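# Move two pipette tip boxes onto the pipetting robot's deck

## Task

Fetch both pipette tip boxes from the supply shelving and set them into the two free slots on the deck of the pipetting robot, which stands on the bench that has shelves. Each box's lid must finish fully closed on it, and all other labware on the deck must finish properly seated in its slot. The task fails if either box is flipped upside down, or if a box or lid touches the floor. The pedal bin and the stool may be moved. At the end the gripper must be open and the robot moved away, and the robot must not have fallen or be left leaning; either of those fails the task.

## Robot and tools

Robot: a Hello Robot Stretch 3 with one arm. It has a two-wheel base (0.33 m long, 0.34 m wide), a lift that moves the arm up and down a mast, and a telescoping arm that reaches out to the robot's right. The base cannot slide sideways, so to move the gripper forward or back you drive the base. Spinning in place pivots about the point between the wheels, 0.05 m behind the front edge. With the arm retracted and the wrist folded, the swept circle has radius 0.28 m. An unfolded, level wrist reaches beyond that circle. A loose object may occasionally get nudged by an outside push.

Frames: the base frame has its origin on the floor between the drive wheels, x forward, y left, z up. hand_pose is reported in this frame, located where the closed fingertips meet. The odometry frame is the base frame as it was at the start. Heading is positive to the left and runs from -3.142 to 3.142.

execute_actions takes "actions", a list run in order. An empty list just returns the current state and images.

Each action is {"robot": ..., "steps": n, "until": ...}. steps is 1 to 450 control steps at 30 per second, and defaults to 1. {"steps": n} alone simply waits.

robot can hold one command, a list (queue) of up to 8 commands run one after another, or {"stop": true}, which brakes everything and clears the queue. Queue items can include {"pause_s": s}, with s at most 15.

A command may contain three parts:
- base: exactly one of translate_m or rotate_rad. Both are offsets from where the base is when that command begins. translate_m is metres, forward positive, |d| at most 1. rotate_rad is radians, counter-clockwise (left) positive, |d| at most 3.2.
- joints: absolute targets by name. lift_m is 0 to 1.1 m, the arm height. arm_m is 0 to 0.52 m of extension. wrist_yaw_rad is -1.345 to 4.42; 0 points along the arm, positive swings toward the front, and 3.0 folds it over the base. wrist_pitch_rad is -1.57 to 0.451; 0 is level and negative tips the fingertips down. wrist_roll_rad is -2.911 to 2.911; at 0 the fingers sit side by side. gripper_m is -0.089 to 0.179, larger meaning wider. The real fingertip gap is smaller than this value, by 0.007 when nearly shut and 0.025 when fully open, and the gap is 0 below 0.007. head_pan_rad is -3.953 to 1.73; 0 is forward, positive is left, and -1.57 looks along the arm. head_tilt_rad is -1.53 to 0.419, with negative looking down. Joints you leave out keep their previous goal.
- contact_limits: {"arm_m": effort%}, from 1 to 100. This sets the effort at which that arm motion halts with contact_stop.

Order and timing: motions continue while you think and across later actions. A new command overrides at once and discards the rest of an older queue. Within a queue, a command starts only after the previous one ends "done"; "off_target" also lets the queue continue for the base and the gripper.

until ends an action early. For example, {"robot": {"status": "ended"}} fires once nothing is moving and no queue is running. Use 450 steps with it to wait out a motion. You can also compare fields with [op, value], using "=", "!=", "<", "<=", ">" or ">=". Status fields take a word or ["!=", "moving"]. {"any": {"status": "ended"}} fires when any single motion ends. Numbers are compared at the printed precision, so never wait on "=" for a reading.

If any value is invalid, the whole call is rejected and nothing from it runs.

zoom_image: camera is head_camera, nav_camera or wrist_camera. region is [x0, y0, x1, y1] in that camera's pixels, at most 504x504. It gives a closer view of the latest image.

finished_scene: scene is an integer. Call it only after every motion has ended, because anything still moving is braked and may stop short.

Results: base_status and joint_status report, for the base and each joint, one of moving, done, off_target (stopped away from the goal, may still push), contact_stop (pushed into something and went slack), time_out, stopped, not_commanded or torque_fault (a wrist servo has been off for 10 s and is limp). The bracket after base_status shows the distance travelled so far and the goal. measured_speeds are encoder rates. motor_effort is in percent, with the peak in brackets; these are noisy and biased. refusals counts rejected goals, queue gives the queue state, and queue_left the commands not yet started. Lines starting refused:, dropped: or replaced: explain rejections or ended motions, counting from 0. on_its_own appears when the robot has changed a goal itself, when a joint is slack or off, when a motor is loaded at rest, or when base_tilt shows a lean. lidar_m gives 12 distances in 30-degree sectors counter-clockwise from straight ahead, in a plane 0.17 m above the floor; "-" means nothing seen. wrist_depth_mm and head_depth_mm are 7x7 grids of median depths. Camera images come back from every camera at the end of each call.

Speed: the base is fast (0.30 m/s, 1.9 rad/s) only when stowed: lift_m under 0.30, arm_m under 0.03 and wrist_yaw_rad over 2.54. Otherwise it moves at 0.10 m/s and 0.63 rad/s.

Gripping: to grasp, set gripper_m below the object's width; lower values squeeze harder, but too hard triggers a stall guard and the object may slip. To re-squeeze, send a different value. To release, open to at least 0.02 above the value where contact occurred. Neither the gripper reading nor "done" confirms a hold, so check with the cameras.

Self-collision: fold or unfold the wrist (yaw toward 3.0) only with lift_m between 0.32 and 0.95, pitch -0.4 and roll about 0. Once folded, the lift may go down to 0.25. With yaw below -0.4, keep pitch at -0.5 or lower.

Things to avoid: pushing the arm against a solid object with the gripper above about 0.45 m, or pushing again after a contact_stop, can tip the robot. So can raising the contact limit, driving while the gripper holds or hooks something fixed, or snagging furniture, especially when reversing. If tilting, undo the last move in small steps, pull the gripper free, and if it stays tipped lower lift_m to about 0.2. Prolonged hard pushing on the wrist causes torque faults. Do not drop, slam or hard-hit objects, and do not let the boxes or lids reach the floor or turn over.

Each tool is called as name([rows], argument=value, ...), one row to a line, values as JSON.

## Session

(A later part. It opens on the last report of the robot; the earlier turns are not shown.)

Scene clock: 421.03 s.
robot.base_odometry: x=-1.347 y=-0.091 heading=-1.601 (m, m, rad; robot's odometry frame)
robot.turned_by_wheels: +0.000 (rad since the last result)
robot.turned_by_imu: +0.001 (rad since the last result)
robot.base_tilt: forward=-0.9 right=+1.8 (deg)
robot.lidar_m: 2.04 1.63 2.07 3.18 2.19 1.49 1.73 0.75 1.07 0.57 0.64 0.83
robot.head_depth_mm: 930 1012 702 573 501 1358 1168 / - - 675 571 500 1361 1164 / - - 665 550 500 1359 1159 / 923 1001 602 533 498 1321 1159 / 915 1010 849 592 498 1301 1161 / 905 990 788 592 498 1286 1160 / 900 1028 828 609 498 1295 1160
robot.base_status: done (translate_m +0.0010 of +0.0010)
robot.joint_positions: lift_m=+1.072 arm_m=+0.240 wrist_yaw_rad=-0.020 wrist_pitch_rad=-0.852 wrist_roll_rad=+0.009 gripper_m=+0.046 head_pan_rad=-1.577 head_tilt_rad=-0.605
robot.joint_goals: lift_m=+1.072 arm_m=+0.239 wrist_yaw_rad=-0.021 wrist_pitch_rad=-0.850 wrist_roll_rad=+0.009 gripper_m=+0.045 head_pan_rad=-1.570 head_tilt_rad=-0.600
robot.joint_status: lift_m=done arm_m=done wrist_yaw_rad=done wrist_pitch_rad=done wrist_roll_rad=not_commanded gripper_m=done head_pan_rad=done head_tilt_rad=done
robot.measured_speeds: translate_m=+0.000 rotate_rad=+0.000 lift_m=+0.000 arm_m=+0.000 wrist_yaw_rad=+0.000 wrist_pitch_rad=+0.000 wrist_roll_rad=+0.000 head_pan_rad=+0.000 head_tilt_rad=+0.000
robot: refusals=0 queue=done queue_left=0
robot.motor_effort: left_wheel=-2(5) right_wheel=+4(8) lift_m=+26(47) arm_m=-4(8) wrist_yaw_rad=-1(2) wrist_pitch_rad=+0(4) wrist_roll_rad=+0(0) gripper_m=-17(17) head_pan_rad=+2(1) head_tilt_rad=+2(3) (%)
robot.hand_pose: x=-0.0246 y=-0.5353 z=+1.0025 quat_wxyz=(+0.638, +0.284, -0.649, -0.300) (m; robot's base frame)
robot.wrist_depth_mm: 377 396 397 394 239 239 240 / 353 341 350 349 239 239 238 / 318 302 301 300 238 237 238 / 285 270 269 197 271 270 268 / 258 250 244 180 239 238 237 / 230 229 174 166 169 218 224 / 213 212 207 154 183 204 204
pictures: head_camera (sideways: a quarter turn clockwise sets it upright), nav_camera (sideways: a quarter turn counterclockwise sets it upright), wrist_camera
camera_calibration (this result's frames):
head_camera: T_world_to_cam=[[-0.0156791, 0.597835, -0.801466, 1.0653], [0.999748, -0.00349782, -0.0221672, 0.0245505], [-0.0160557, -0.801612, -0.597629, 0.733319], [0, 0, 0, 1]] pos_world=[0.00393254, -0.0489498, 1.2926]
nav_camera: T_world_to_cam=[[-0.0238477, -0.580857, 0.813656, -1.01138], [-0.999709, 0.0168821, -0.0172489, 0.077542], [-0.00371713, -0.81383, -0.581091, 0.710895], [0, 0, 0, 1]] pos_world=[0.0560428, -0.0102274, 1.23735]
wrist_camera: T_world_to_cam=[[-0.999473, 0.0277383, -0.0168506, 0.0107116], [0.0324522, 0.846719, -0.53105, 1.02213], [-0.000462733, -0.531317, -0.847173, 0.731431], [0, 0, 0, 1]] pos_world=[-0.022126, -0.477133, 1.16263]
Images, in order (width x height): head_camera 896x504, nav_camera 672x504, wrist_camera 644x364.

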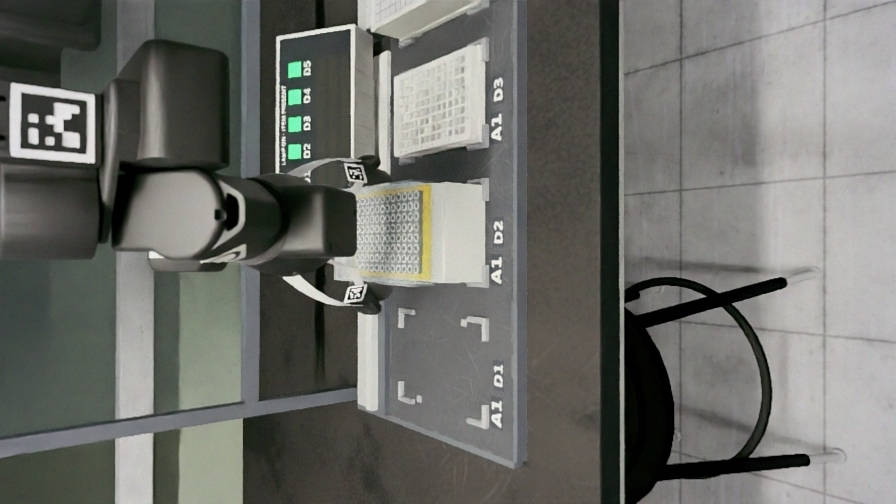

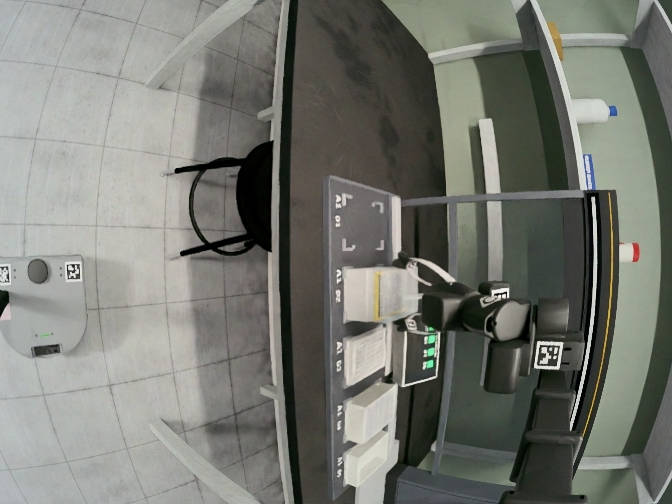

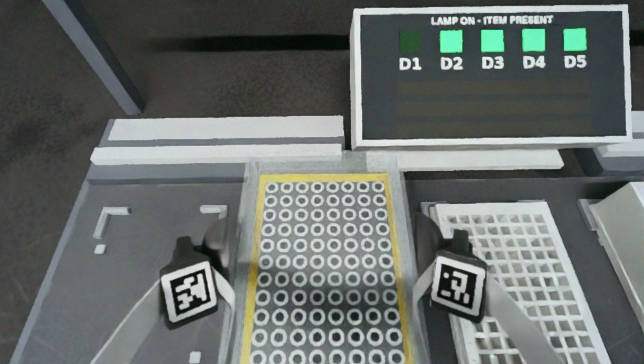

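execute_actions([
  {"robot":[{"joints":{"lift_m":1.079}},{"joints":{"arm_m":0.2412,"wrist_yaw_rad":-0.012},"base":{"translate_m":-0.0012}},{"pause_s":0.3},{"joints":{"lift_m":1.071}}],"steps":200,"until":{"robot":{"status":"ended"}}},
])

zoom_image(camera="wrist_camera", region=[200, 120, 450, 364])

zoom_image(camera="head_camera", region=[300, 130, 520, 340])

Scene clock: 433.10 s.
robot.base_odometry: x=-1.346 y=-0.090 heading=-1.601 (m, m, rad; robot's odometry frame)
robot.turned_by_wheels: +0.000 (rad since the last result)
robot.turned_by_imu: +0.001 (rad since the last result)
robot.base_tilt: forward=-1.0 right=+1.9 (deg)
robot.lidar_m: 2.05 1.63 2.07 3.20 2.18 1.49 1.73 0.75 1.07 0.57 0.64 0.83
robot.head_depth_mm: 932 1007 710 573 500 1356 1165 / - - 676 572 499 1358 1164 / - - 667 549 500 1351 1161 / 921 1005 640 531 499 1330 1162 / 916 1007 851 591 497 1295 1159 / 918 991 786 591 498 1290 1158 / 906 1033 825 611 497 1293 1137
robot.base_status: done (translate_m -0.0012 of -0.0012)
robot.joint_positions: lift_m=+1.071 arm_m=+0.241 wrist_yaw_rad=-0.013 wrist_pitch_rad=-0.852 wrist_roll_rad=+0.009 gripper_m=+0.046 head_pan_rad=-1.577 head_tilt_rad=-0.605
robot.joint_goals: lift_m=+1.071 arm_m=+0.241 wrist_yaw_rad=-0.012 wrist_pitch_rad=-0.850 wrist_roll_rad=+0.009 gripper_m=+0.045 head_pan_rad=-1.570 head_tilt_rad=-0.600
robot.joint_status: lift_m=done arm_m=done wrist_yaw_rad=done wrist_pitch_rad=done wrist_roll_rad=not_commanded gripper_m=done head_pan_rad=done head_tilt_rad=done
robot.measured_speeds: translate_m=+0.000 rotate_rad=+0.000 lift_m=+0.000 arm_m=+0.000 wrist_yaw_rad=+0.000 wrist_pitch_rad=+0.000 wrist_roll_rad=+0.000 head_pan_rad=+0.000 head_tilt_rad=+0.000
robot: refusals=0 queue=done queue_left=0
robot.motor_effort: left_wheel=-1(6) right_wheel=+2(5) lift_m=+26(47) arm_m=+4(4) wrist_yaw_rad=+0(2) wrist_pitch_rad=+1(3) wrist_roll_rad=+0(0) gripper_m=-17(17) head_pan_rad=+1(3) head_tilt_rad=+3(2) (%)
robot.hand_pose: x=-0.0235 y=-0.5363 z=+1.0014 quat_wxyz=(+0.639, +0.287, -0.648, -0.298) (m; robot's base frame)
robot.wrist_depth_mm: 381 398 393 389 238 236 237 / 352 341 348 347 236 236 237 / 314 300 301 298 236 236 236 / 285 270 267 201 268 268 268 / 256 247 243 179 185 238 236 / 229 228 175 165 167 219 218 / 212 210 205 153 183 197 202
pictures: head_camera (sideways: a quarter turn clockwise sets it upright), nav_camera (sideways: a quarter turn counterclockwise sets it upright), wrist_camera
camera_calibration (this result's frames):
head_camera: T_world_to_cam=[[-0.0156792, 0.597835, -0.801466, 1.0653], [0.999748, -0.0034977, -0.0221672, 0.0245505], [-0.0160556, -0.801612, -0.597629, 0.733319], [0, 0, 0, 1]] pos_world=[0.00393254, -0.0489498, 1.2926]
nav_camera: T_world_to_cam=[[-0.0238476, -0.580857, 0.813656, -1.01138], [-0.999709, 0.016882, -0.0172489, 0.077542], [-0.00371703, -0.81383, -0.581091, 0.710895], [0, 0, 0, 1]] pos_world=[0.0560428, -0.0102273, 1.23735]
wrist_camera: T_world_to_cam=[[-0.999644, 0.0206698, -0.0168415, 0.00798515], [0.0264564, 0.847326, -0.530414, 1.02192], [0.00330668, -0.530671, -0.847571, 0.730797], [0, 0, 0, 1]] pos_world=[-0.0214705, -0.478251, 1.16158]
Images, in order (width x height): head_camera 896x504, nav_camera 672x504, wrist_camera 644x364.

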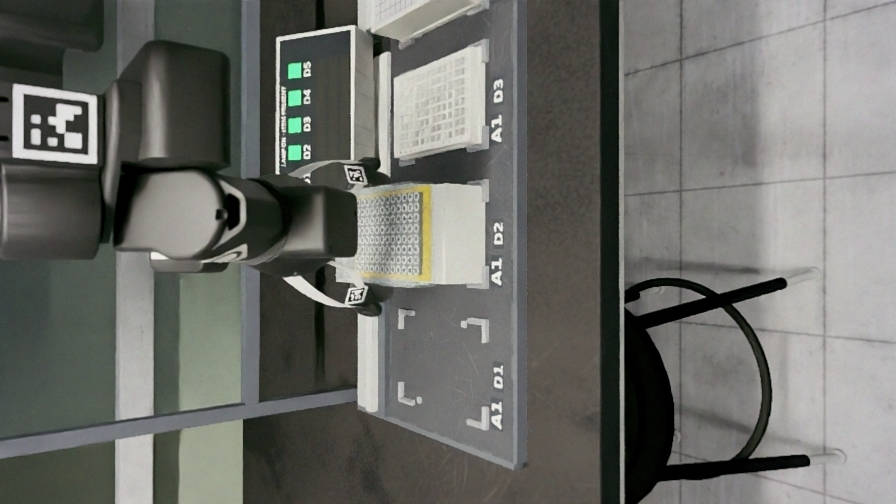

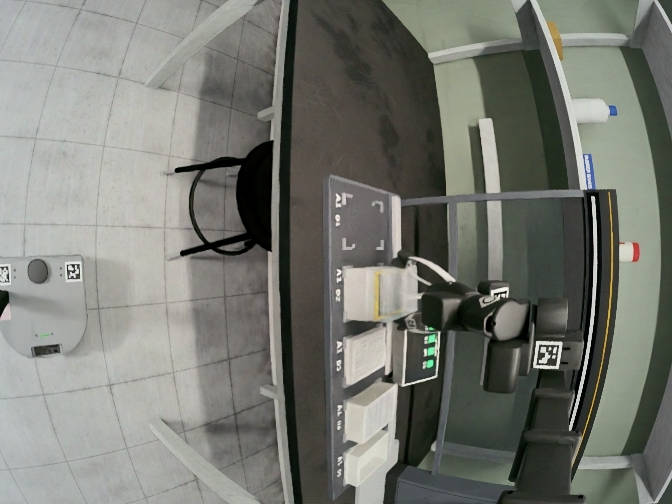

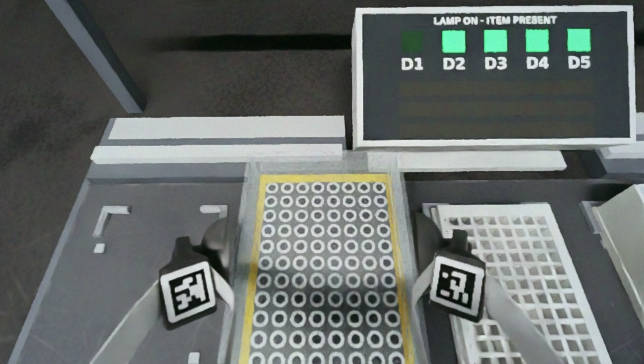

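Region (200, 120, 450, 364) of wrist_camera's 644x364 image, scaled by 2.016; it fills the top 492 rows of this view, and the rest is white.

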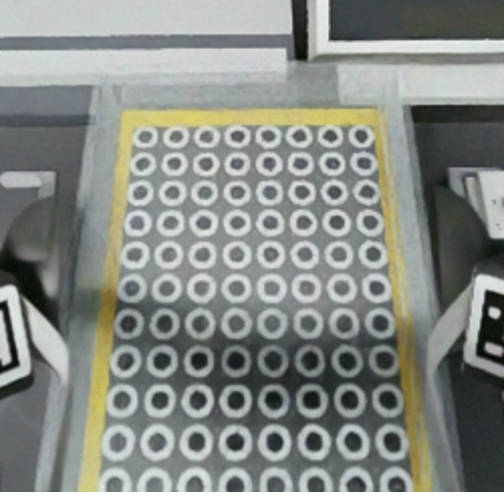

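Region (300, 130, 520, 340) of head_camera's 896x504 image, scaled by 2.291, with more detail than that image has; it fills the top 481 rows of this view, and the rest is white.

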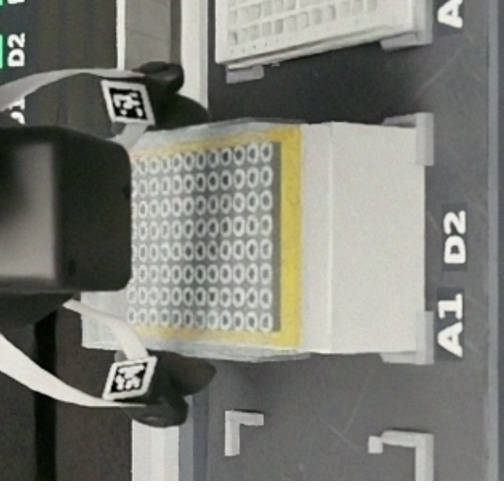

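execute_actions([
  {"robot":[{"joints":{"lift_m":1.076}},{"base":{"translate_m":-0.0009}},{"pause_s":0.3},{"joints":{"lift_m":1.070}}],"steps":200,"until":{"robot":{"status":"ended"}}},
])

zoom_image(camera="wrist_camera", region=[200, 120, 450, 364])

zoom_image(camera="head_camera", region=[300, 130, 520, 340])

Scene clock: 443.07 s.
robot.base_odometry: x=-1.346 y=-0.089 heading=-1.601 (m, m, rad; robot's odometry frame)
robot.turned_by_wheels: +0.000 (rad since the last result)
robot.turned_by_imu: +0.001 (rad since the last result)
robot.base_tilt: forward=-1.0 right=+1.9 (deg)
robot.lidar_m: 2.04 1.63 2.07 3.20 2.19 1.49 1.73 0.75 1.07 0.57 0.64 0.83
robot.head_depth_mm: - 1015 711 571 498 1357 1167 / - - 675 570 499 1354 1160 / - - 667 552 498 1363 1162 / 921 996 641 531 500 1325 1161 / 913 1009 832 590 498 1297 1161 / 922 992 788 593 498 1291 1165 / 898 1021 828 613 498 1295 1151
robot.base_status: done (translate_m -0.0009 of -0.0009)
robot.joint_positions: lift_m=+1.070 arm_m=+0.241 wrist_yaw_rad=-0.013 wrist_pitch_rad=-0.857 wrist_roll_rad=+0.009 gripper_m=+0.046 head_pan_rad=-1.577 head_tilt_rad=-0.605
robot.joint_goals: lift_m=+1.070 arm_m=+0.241 wrist_yaw_rad=-0.012 wrist_pitch_rad=-0.850 wrist_roll_rad=+0.009 gripper_m=+0.045 head_pan_rad=-1.570 head_tilt_rad=-0.600
robot.joint_status: lift_m=done arm_m=done wrist_yaw_rad=done wrist_pitch_rad=done wrist_roll_rad=not_commanded gripper_m=done head_pan_rad=done head_tilt_rad=done
robot.measured_speeds: translate_m=+0.000 rotate_rad=+0.000 lift_m=+0.000 arm_m=+0.000 wrist_yaw_rad=+0.000 wrist_pitch_rad=+0.000 wrist_roll_rad=+0.000 head_pan_rad=+0.000 head_tilt_rad=+0.000
robot: refusals=0 queue=done queue_left=0
robot.motor_effort: left_wheel=-2(6) right_wheel=+3(6) lift_m=+31(44) arm_m=+4(4) wrist_yaw_rad=+0(0) wrist_pitch_rad=+2(3) wrist_roll_rad=+0(0) gripper_m=-17(17) head_pan_rad=+3(2) head_tilt_rad=+4(2) (%)
robot.hand_pose: x=-0.0235 y=-0.5353 z=+0.9995 quat_wxyz=(+0.639, +0.289, -0.647, -0.300) (m; robot's base frame)
robot.wrist_depth_mm: 377 390 384 383 235 234 233 / 345 337 343 341 235 234 233 / 310 295 294 293 233 235 235 / 282 264 265 191 261 265 264 / 250 245 240 176 236 228 235 / 227 226 167 163 166 214 218 / 210 210 180 151 203 201 201
pictures: head_camera (sideways: a quarter turn clockwise sets it upright), nav_camera (sideways: a quarter turn counterclockwise sets it upright), wrist_camera
camera_calibration (this result's frames):
head_camera: T_world_to_cam=[[-0.0156794, 0.597835, -0.801466, 1.0653], [0.999748, -0.00349723, -0.0221672, 0.0245505], [-0.0160552, -0.801612, -0.597629, 0.733319], [0, 0, 0, 1]] pos_world=[0.00393257, -0.0489498, 1.2926]
nav_camera: T_world_to_cam=[[-0.0238473, -0.580857, 0.813656, -1.01138], [-0.999709, 0.0168815, -0.0172489, 0.077542], [-0.00371664, -0.81383, -0.581091, 0.710895], [0, 0, 0, 1]] pos_world=[0.0560428, -0.0102273, 1.23735]
wrist_camera: T_world_to_cam=[[-0.999643, 0.0207595, -0.0168096, 0.0079613], [0.0264993, 0.849925, -0.526237, 1.01725], [0.00336252, -0.526494, -0.850172, 0.734565], [0, 0, 0, 1]] pos_world=[-0.021468, -0.478011, 1.15996]
Images, in order (width x height): head_camera 896x504, nav_camera 672x504, wrist_camera 644x364.

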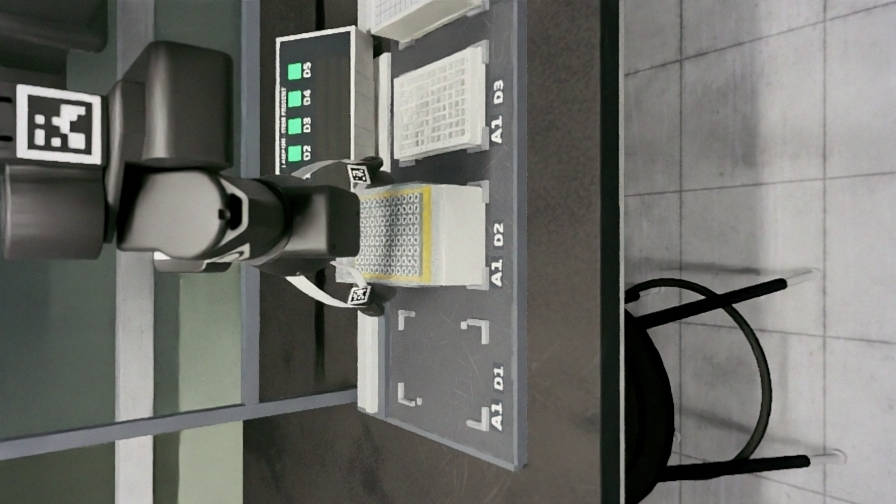

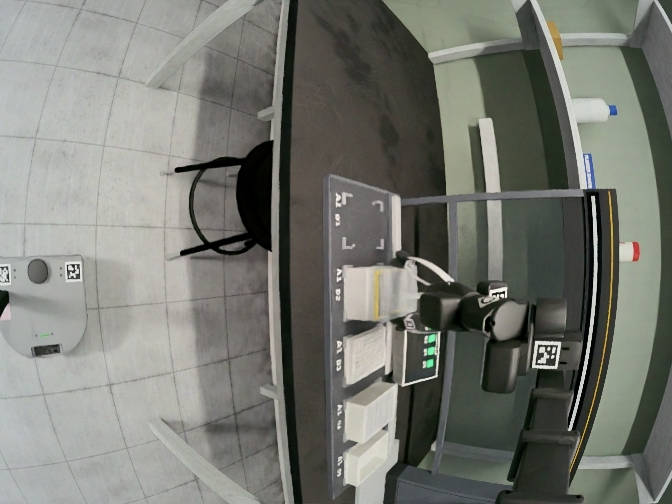

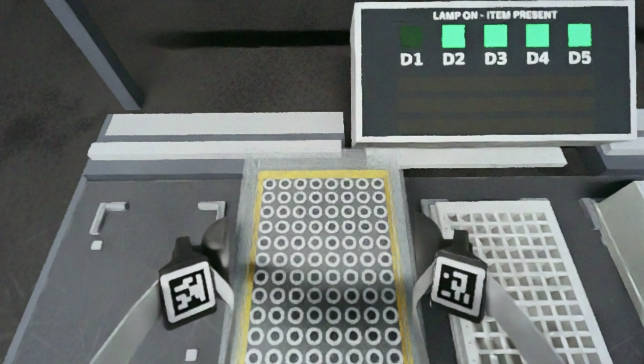

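Region (200, 120, 450, 364) of wrist_camera's 644x364 image, scaled by 2.016; it fills the top 492 rows of this view, and the rest is white.

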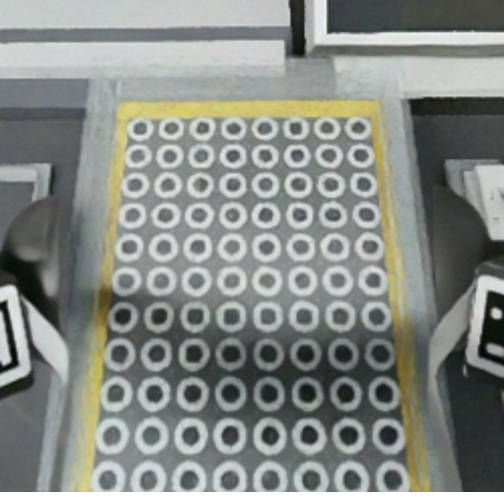

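Region (300, 130, 520, 340) of head_camera's 896x504 image, scaled by 2.291, with more detail than that image has; it fills the top 481 rows of this view, and the rest is white.

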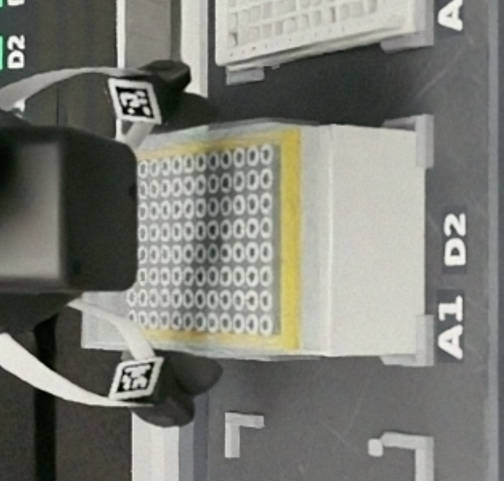

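execute_actions([
  {"robot":[{"joints":{"arm_m":0.2425}},{"pause_s":0.3},{"joints":{"lift_m":1.065}}],"steps":200,"until":{"robot":{"status":"ended"}}},
])

zoom_image(camera="wrist_camera", region=[200, 120, 450, 364])

zoom_image(camera="head_camera", region=[300, 130, 520, 340])

Scene clock: 447.13 s.
robot.base_odometry: x=-1.346 y=-0.089 heading=-1.601 (m, m, rad; robot's odometry frame)
robot.turned_by_wheels: +0.000 (rad since the last result)
robot.turned_by_imu: +0.001 (rad since the last result)
robot.base_tilt: forward=-1.0 right=+1.9 (deg)
robot.lidar_m: 2.04 1.63 2.07 3.20 2.18 1.48 1.73 0.75 1.06 0.57 0.64 0.83
robot.head_depth_mm: - 997 710 572 499 1362 1160 / - - 673 572 500 1364 1157 / - - 664 551 499 1360 1161 / 906 996 716 532 499 1323 1163 / 914 1009 828 593 498 1299 1158 / 920 987 789 591 498 1310 1161 / 902 1026 828 609 499 1305 1150
robot.base_status: done (translate_m -0.0009 of -0.0009)
robot.joint_positions: lift_m=+1.065 arm_m=+0.242 wrist_yaw_rad=-0.013 wrist_pitch_rad=-0.859 wrist_roll_rad=+0.009 gripper_m=+0.046 head_pan_rad=-1.577 head_tilt_rad=-0.605
robot.joint_goals: lift_m=+1.065 arm_m=+0.242 wrist_yaw_rad=-0.012 wrist_pitch_rad=-0.850 wrist_roll_rad=+0.009 gripper_m=+0.045 head_pan_rad=-1.570 head_tilt_rad=-0.600
robot.joint_status: lift_m=done arm_m=done wrist_yaw_rad=done wrist_pitch_rad=done wrist_roll_rad=not_commanded gripper_m=done head_pan_rad=done head_tilt_rad=done
robot.measured_speeds: translate_m=+0.000 rotate_rad=+0.000 lift_m=+0.000 arm_m=+0.000 wrist_yaw_rad=+0.000 wrist_pitch_rad=+0.000 wrist_roll_rad=+0.000 head_pan_rad=+0.000 head_tilt_rad=+0.000
robot: refusals=0 queue=done queue_left=0
robot.motor_effort: left_wheel=-2(2) right_wheel=+3(3) lift_m=+30(31) arm_m=+4(6) wrist_yaw_rad=+1(0) wrist_pitch_rad=+3(3) wrist_roll_rad=+0(0) gripper_m=-17(16) head_pan_rad=+3(2) head_tilt_rad=+2(2) (%)
robot.hand_pose: x=-0.0235 y=-0.5362 z=+0.9942 quat_wxyz=(+0.638, +0.289, -0.647, -0.300) (m; robot's base frame)
robot.wrist_depth_mm: 368 376 378 372 229 229 230 / 338 328 336 337 228 228 228 / 303 288 286 286 228 227 228 / 270 261 255 186 254 259 257 / 241 240 233 171 225 223 229 / 221 221 160 158 160 209 215 / 205 204 176 146 151 192 197
pictures: head_camera (sideways: a quarter turn clockwise sets it upright), nav_camera (sideways: a quarter turn counterclockwise sets it upright), wrist_camera
camera_calibration (this result's frames):
head_camera: T_world_to_cam=[[-0.0156793, 0.597835, -0.801466, 1.0653], [0.999748, -0.00349747, -0.0221672, 0.0245505], [-0.0160554, -0.801612, -0.597629, 0.733319], [0, 0, 0, 1]] pos_world=[0.00393255, -0.0489498, 1.2926]
nav_camera: T_world_to_cam=[[-0.0238475, -0.580857, 0.813656, -1.01138], [-0.999709, 0.0168818, -0.0172489, 0.077542], [-0.00371684, -0.813831, -0.58109, 0.710895], [0, 0, 0, 1]] pos_world=[0.0560428, -0.0102273, 1.23735]
wrist_camera: T_world_to_cam=[[-0.999643, 0.0207881, -0.0167963, 0.00789899], [0.0265109, 0.850818, -0.524792, 1.01432], [0.00338113, -0.52505, -0.851065, 0.731271], [0, 0, 0, 1]] pos_world=[-0.0214669, -0.479213, 1.1548]
Images, in order (width x height): head_camera 896x504, nav_camera 672x504, wrist_camera 644x364.

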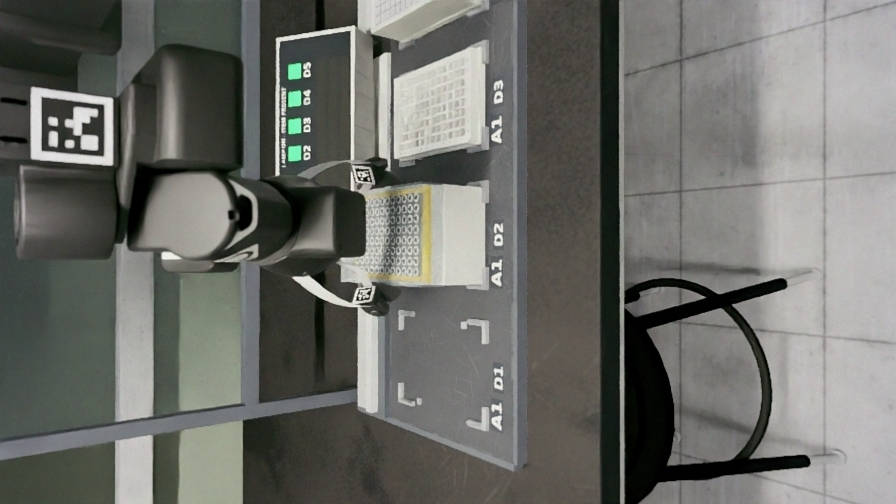

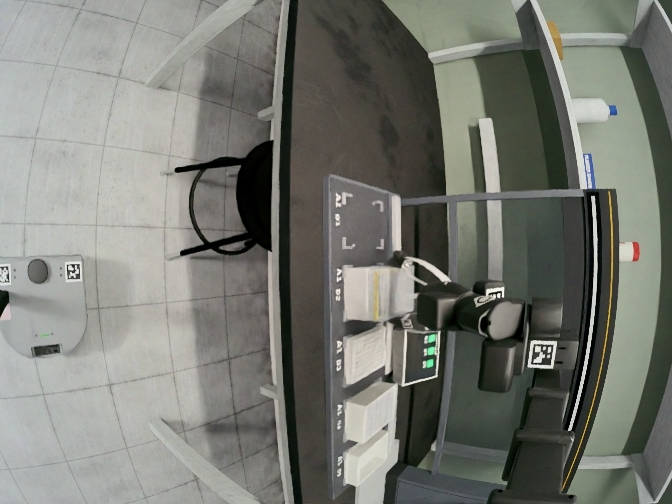

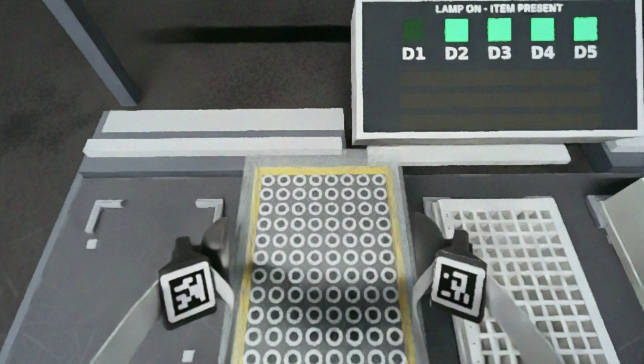

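Region (200, 120, 450, 364) of wrist_camera's 644x364 image, scaled by 2.016; it fills the top 492 rows of this view, and the rest is white.

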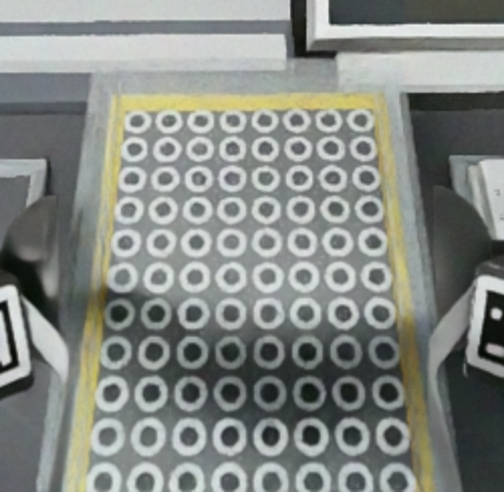

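Region (300, 130, 520, 340) of head_camera's 896x504 image, scaled by 2.291, with more detail than that image has; it fills the top 481 rows of this view, and the rest is white.

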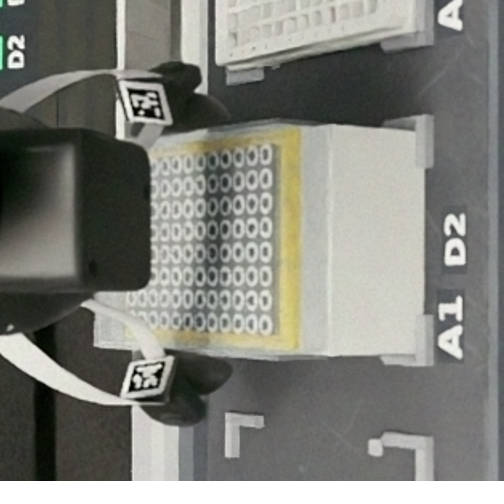

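It went on. Finish lowering, release, and retract.

execute_actions([
  {"robot":[{"joints":{"lift_m":1.062}},{"joints":{"gripper_m":0.118}},{"joints":{"lift_m":1.1}},{"joints":{"arm_m":0.0,"wrist_yaw_rad":-0.021}}],"steps":400,"until":{"robot":{"status":"ended"}}},
])

zoom_image(camera="head_camera", region=[300, 130, 520, 340])

Scene clock: 462.97 s.
robot.base_odometry: x=-1.346 y=-0.089 heading=-1.601 (m, m, rad; robot's odometry frame)
robot.turned_by_wheels: +0.000 (rad since the last result)
robot.turned_by_imu: +0.001 (rad since the last result)
robot.base_tilt: forward=-1.0 right=+1.9 (deg)
robot.lidar_m: 2.04 1.63 2.07 3.20 2.18 1.48 1.73 0.75 1.07 0.57 0.64 0.83
robot.head_depth_mm: - - - - - 1332 1167 / - - - - - 1310 1164 / - - - - - 1324 1166 / 917 1028 - 530 479 1327 1163 / 914 1011 833 590 480 1300 1163 / 913 996 790 591 497 1289 1154 / 903 1029 827 612 499 1297 1143
robot.base_status: done (translate_m -0.0009 of -0.0009)
robot.joint_positions: lift_m=+1.099 arm_m=+0.000 wrist_yaw_rad=-0.020 wrist_pitch_rad=-0.859 wrist_roll_rad=+0.009 gripper_m=+0.118 head_pan_rad=-1.577 head_tilt_rad=-0.605
robot.joint_goals: lift_m=+1.100 arm_m=+0.000 wrist_yaw_rad=-0.021 wrist_pitch_rad=-0.850 wrist_roll_rad=+0.009 gripper_m=+0.118 head_pan_rad=-1.570 head_tilt_rad=-0.600
robot.joint_status: lift_m=done arm_m=done wrist_yaw_rad=done wrist_pitch_rad=done wrist_roll_rad=not_commanded gripper_m=done head_pan_rad=done head_tilt_rad=done
robot.measured_speeds: translate_m=+0.000 rotate_rad=+0.000 lift_m=+0.000 arm_m=+0.000 wrist_yaw_rad=+0.000 wrist_pitch_rad=+0.000 wrist_roll_rad=+0.000 head_pan_rad=+0.000 head_tilt_rad=+0.000
robot: refusals=0 queue=done queue_left=0
robot.motor_effort: left_wheel=-2(2) right_wheel=+3(3) lift_m=+45(48) arm_m=-6(3) wrist_yaw_rad=-1(2) wrist_pitch_rad=+3(3) wrist_roll_rad=+1(0) gripper_m=+0(90) head_pan_rad=+2(2) head_tilt_rad=+2(3) (%)
robot.hand_pose: x=-0.0246 y=-0.2944 z=+1.0277 quat_wxyz=(+0.637, +0.287, -0.648, -0.302) (m; robot's base frame)
robot.wrist_depth_mm: 435 422 408 310 411 384 366 / 385 377 368 292 353 344 313 / 346 332 330 325 322 324 326 / 315 313 312 311 311 310 310 / 298 299 297 295 296 296 294 / - - - - - - 825 / - - - - - - -
pictures: head_camera (sideways: a quarter turn clockwise sets it upright), nav_camera (sideways: a quarter turn counterclockwise sets it upright), wrist_camera
camera_calibration (this result's frames):
head_camera: T_world_to_cam=[[-0.0156794, 0.597821, -0.801476, 1.06531], [0.999748, -0.00349772, -0.0221672, 0.0245506], [-0.0160554, -0.801622, -0.597616, 0.733301], [0, 0, 0, 1]] pos_world=[0.00393256, -0.0489499, 1.2926]
nav_camera: T_world_to_cam=[[-0.0238473, -0.580843, 0.813666, -1.01139], [-0.999709, 0.0168814, -0.017249, 0.0775422], [-0.0037168, -0.81384, -0.581077, 0.710877], [0, 0, 0, 1]] pos_world=[0.0560428, -0.0102284, 1.23735]
wrist_camera: T_world_to_cam=[[-0.999471, 0.0278369, -0.0167963, 0.00446169], [0.0325101, 0.850588, -0.524827, 0.826269], [-0.000322796, -0.525096, -0.851043, 0.886609], [0, 0, 0, 1]] pos_world=[-0.0221165, -0.237383, 1.18827]
Images, in order (width x height): head_camera 896x504, nav_camera 672x504, wrist_camera 644x364.

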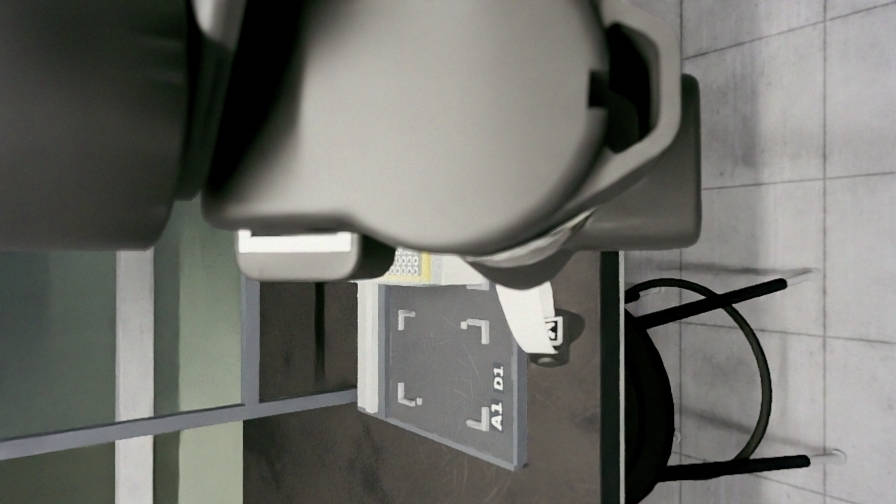

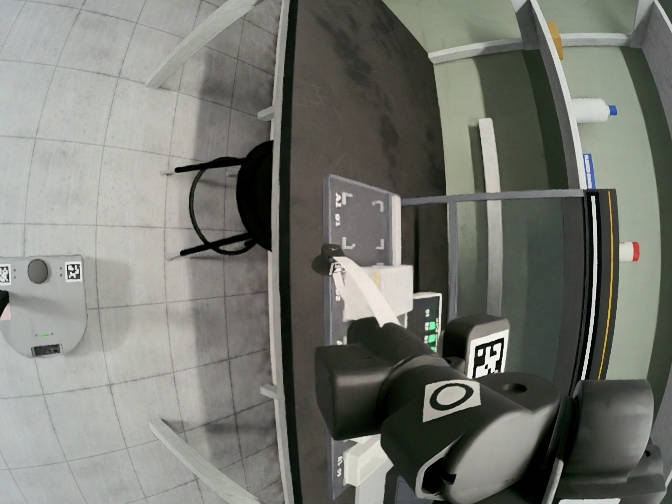

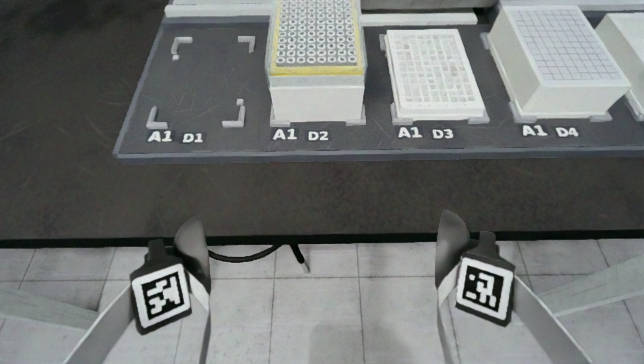

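Region (300, 130, 520, 340) of head_camera's 896x504 image, scaled by 2.291, with more detail than that image has; it fills the top 481 rows of this view, and the rest is white.

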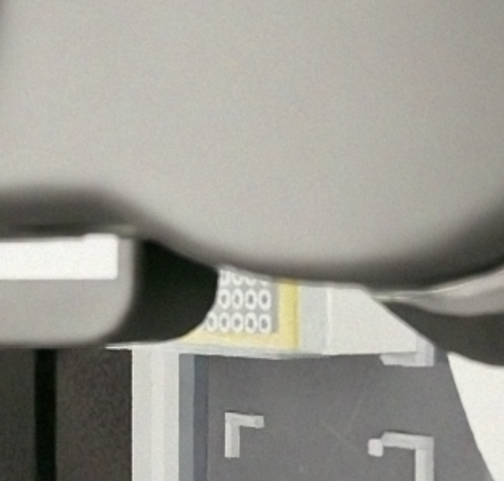

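execute_actions([
  {"robot":[{"base":{"rotate_rad":-1.082},"joints":{"wrist_pitch_rad":-1.0}},{"base":{"translate_m":-1.0},"joints":{"lift_m":0.72,"gripper_m":0.14,"head_pan_rad":-2.6,"head_tilt_rad":-0.7}}],"steps":450,"until":{"robot":{"status":"ended"}}},
])

Scene clock: 491.40 s.
robot.base_odometry: x=-0.450 y=+0.354 heading=-2.683 (m, m, rad; robot's odometry frame)
robot.turned_by_wheels: -1.082 (rad since the last result)
robot.turned_by_imu: -1.089 (rad since the last result)
robot.base_tilt: forward=-1.0 right=+1.9 (deg)
robot.lidar_m: 1.55 1.76 1.92 1.98 2.42 2.31 1.14 1.17 0.73 1.29 1.73 1.27
robot.head_depth_mm: 929 1064 2047 1858 1528 1334 - / 1015 1103 1255 1495 1533 1300 1127 / 1127 943 1357 1598 1493 1300 1141 / 1133 940 1408 1216 1448 1300 1180 / 1082 882 1349 1138 1433 1300 - / 815 827 1290 1096 1434 1294 - / 983 777 1231 1096 1339 1265 -
robot.base_status: done (translate_m -1.0000 of -1.0000)
robot.joint_positions: lift_m=+0.720 arm_m=+0.000 wrist_yaw_rad=-0.020 wrist_pitch_rad=-1.003 wrist_roll_rad=+0.009 gripper_m=+0.140 head_pan_rad=-2.593 head_tilt_rad=-0.691
robot.joint_goals: lift_m=+0.720 arm_m=+0.000 wrist_yaw_rad=-0.021 wrist_pitch_rad=-1.000 wrist_roll_rad=+0.009 gripper_m=+0.140 head_pan_rad=-2.600 head_tilt_rad=-0.700
robot.joint_status: lift_m=done arm_m=done wrist_yaw_rad=done wrist_pitch_rad=done wrist_roll_rad=not_commanded gripper_m=done head_pan_rad=done head_tilt_rad=done
robot.measured_speeds: translate_m=+0.000 rotate_rad=+0.000 lift_m=+0.000 arm_m=+0.000 wrist_yaw_rad=+0.000 wrist_pitch_rad=+0.000 wrist_roll_rad=+0.000 head_pan_rad=+0.000 head_tilt_rad=+0.000
robot: refusals=0 queue=done queue_left=0
robot.motor_effort: left_wheel=+4(9) right_wheel=-3(9) lift_m=+31(45) arm_m=-6(6) wrist_yaw_rad=-1(1) wrist_pitch_rad=+1(4) wrist_roll_rad=+0(0) gripper_m=+0(80) head_pan_rad=-2(28) head_tilt_rad=-2(12) (%)
robot.hand_pose: x=-0.0239 y=-0.2627 z=+0.6299 quat_wxyz=(+0.614, +0.332, -0.626, -0.348) (m; robot's base frame)
robot.wrist_depth_mm: - - - - - 729 856 / 966 959 959 948 946 848 857 / 905 904 897 889 888 798 806 / 855 831 821 832 856 807 761 / 773 789 783 778 792 791 768 / 739 - 739 739 727 - 738 / 701 695 709 701 705 695 698
pictures: head_camera (sideways: a quarter turn clockwise sets it upright), nav_camera (sideways: a quarter turn counterclockwise sets it upright), wrist_camera
camera_calibration (this result's frames):
head_camera: T_world_to_cam=[[0.556507, 0.362724, -0.747484, 0.991443], [0.525114, -0.85075, -0.021884, 0.0270747], [-0.64386, -0.380336, -0.66392, 0.823381], [0, 0, 0, 1]] pos_world=[-0.0358201, -0.0234252, 1.28834]
nav_camera: T_world_to_cam=[[-0.56383, -0.320757, 0.761059, -0.939521], [-0.510885, 0.859496, -0.0162448, 0.0732511], [-0.648917, -0.397973, -0.648479, 0.802494], [0, 0, 0, 1]] pos_world=[0.0284447, -0.0449455, 1.23662]
wrist_camera: T_world_to_cam=[[-0.999422, 0.0302872, -0.0154673, -0.00267987], [0.033939, 0.917235, -0.396899, 0.52746], [0.00216614, -0.397194, -0.917732, 0.640442], [0, 0, 0, 1]] pos_world=[-0.0219671, -0.229344, 0.797061]
Images, in order (width x height): head_camera 896x504, nav_camera 672x504, wrist_camera 644x364.

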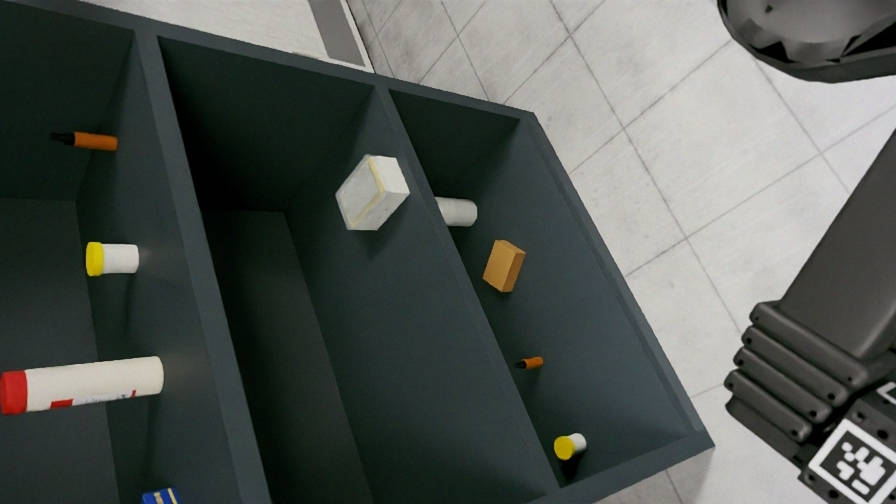

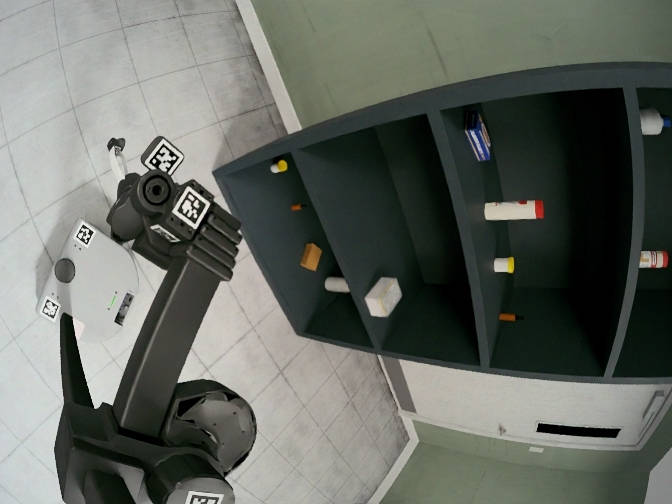

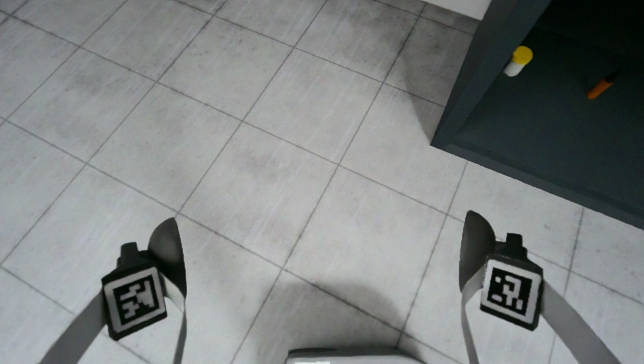

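execute_actions([
  {"robot":[{"base":{"translate_m":-0.710},"joints":{"head_pan_rad":-1.57,"head_tilt_rad":-0.9}},{"base":{"rotate_rad":-0.470}},{"joints":{"arm_m":0.16}}],"steps":450,"until":{"robot":{"status":"ended"}}},
])

Scene clock: 507.37 s.
robot.base_odometry: x=+0.187 y=+0.668 heading=+3.131 (m, m, rad; robot's odometry frame)
robot.turned_by_wheels: -0.470 (rad since the last result)
robot.turned_by_imu: -0.473 (rad since the last result)
robot.base_tilt: forward=-1.1 right=+1.9 (deg)
robot.lidar_m: 1.90 2.45 2.33 2.26 2.31 1.74 1.70 1.24 0.47 0.67 0.86 0.74
robot.head_depth_mm: 593 505 566 680 1366 - - / 638 504 788 857 - 1188 1109 / 639 505 998 - 1233 1193 1120 / 639 503 1001 933 1233 1195 1127 / 615 503 998 915 1210 1196 1080 / 636 502 994 913 1205 1180 1083 / 635 502 994 910 1210 1188 1078
robot.base_status: done (rotate_rad -0.4699 of -0.4700)
robot.joint_positions: lift_m=+0.720 arm_m=+0.160 wrist_yaw_rad=-0.020 wrist_pitch_rad=-1.004 wrist_roll_rad=+0.009 gripper_m=+0.140 head_pan_rad=-1.577 head_tilt_rad=-0.889
robot.joint_goals: lift_m=+0.720 arm_m=+0.160 wrist_yaw_rad=-0.021 wrist_pitch_rad=-1.000 wrist_roll_rad=+0.009 gripper_m=+0.140 head_pan_rad=-1.570 head_tilt_rad=-0.900
robot.joint_status: lift_m=done arm_m=done wrist_yaw_rad=done wrist_pitch_rad=done wrist_roll_rad=not_commanded gripper_m=done head_pan_rad=done head_tilt_rad=done
robot.measured_speeds: translate_m=+0.000 rotate_rad=+0.000 lift_m=+0.000 arm_m=+0.000 wrist_yaw_rad=+0.000 wrist_pitch_rad=+0.000 wrist_roll_rad=+0.000 head_pan_rad=+0.000 head_tilt_rad=+0.000
robot: refusals=0 queue=done queue_left=0
robot.motor_effort: left_wheel=+5(9) right_wheel=-4(9) lift_m=+31(31) arm_m=+5(1) wrist_yaw_rad=-1(1) wrist_pitch_rad=+1(1) wrist_roll_rad=+0(0) gripper_m=+0(0) head_pan_rad=+3(29) head_tilt_rad=-4(16) (%)
robot.hand_pose: x=-0.0240 y=-0.4219 z=+0.6299 quat_wxyz=(+0.614, +0.332, -0.626, -0.348) (m; robot's base frame)
robot.wrist_depth_mm: 345 347 345 345 345 333 241 / 321 321 318 246 321 314 242 / 301 299 293 226 298 298 242 / 281 281 276 211 281 278 245 / 264 268 261 204 262 266 246 / 251 - 253 254 253 - 274 / 711 691 704 703 703 702 709
pictures: head_camera (sideways: a quarter turn clockwise sets it upright), nav_camera (sideways: a quarter turn counterclockwise sets it upright), wrist_camera
camera_calibration (this result's frames):
head_camera: T_world_to_cam=[[-0.0142804, 0.797953, -0.602551, 0.806065], [0.999785, 0.00231944, -0.0206232, 0.0225323], [-0.0150588, -0.602716, -0.797814, 0.993672], [0, 0, 0, 1]] pos_world=[0.00394701, -0.0443519, 1.27893]
nav_camera: T_world_to_cam=[[-0.0252666, -0.785036, 0.618934, -0.757597], [-0.999677, 0.021544, -0.0134838, 0.0726344], [-0.00274906, -0.619075, -0.785327, 0.976529], [0, 0, 0, 1]] pos_world=[0.0561536, 0.00823833, 1.23678]
wrist_camera: T_world_to_cam=[[-0.999407, 0.0307612, -0.0154621, 0.00228625], [0.0343711, 0.91741, -0.396457, 0.673291], [0.00198959, -0.396753, -0.917923, 0.57745], [0, 0, 0, 1]] pos_world=[-0.0220057, -0.388649, 0.797021]
Images, in order (width x height): head_camera 896x504, nav_camera 672x504, wrist_camera 644x364.

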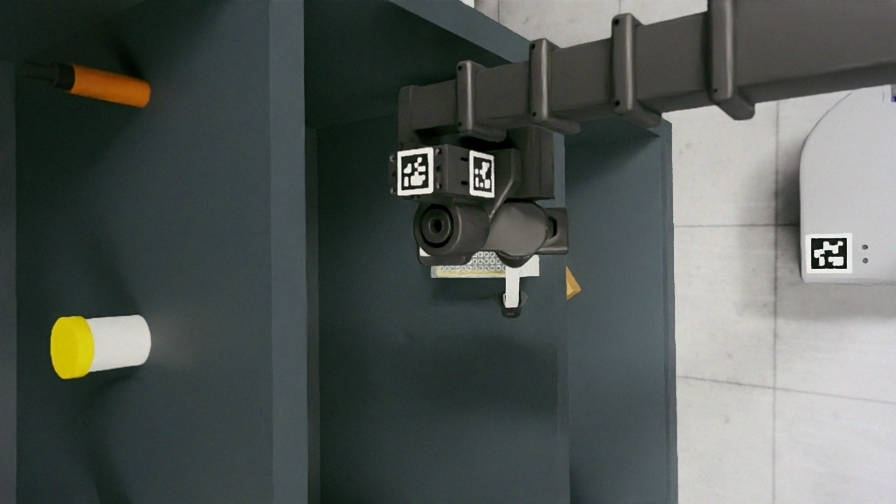

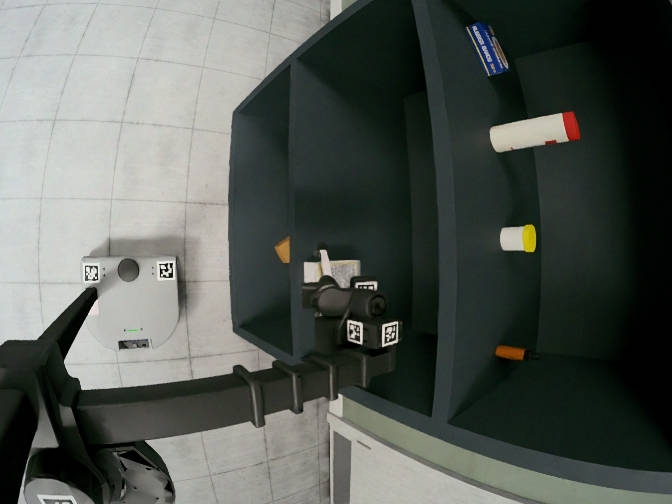

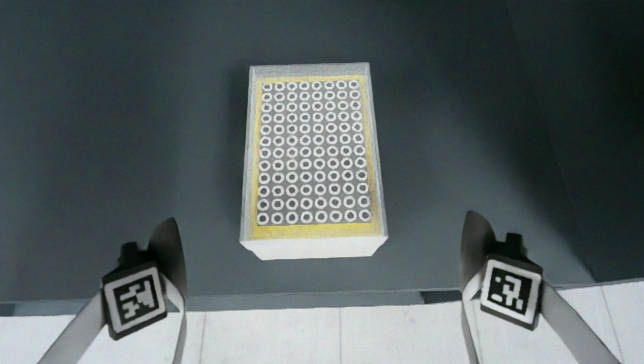

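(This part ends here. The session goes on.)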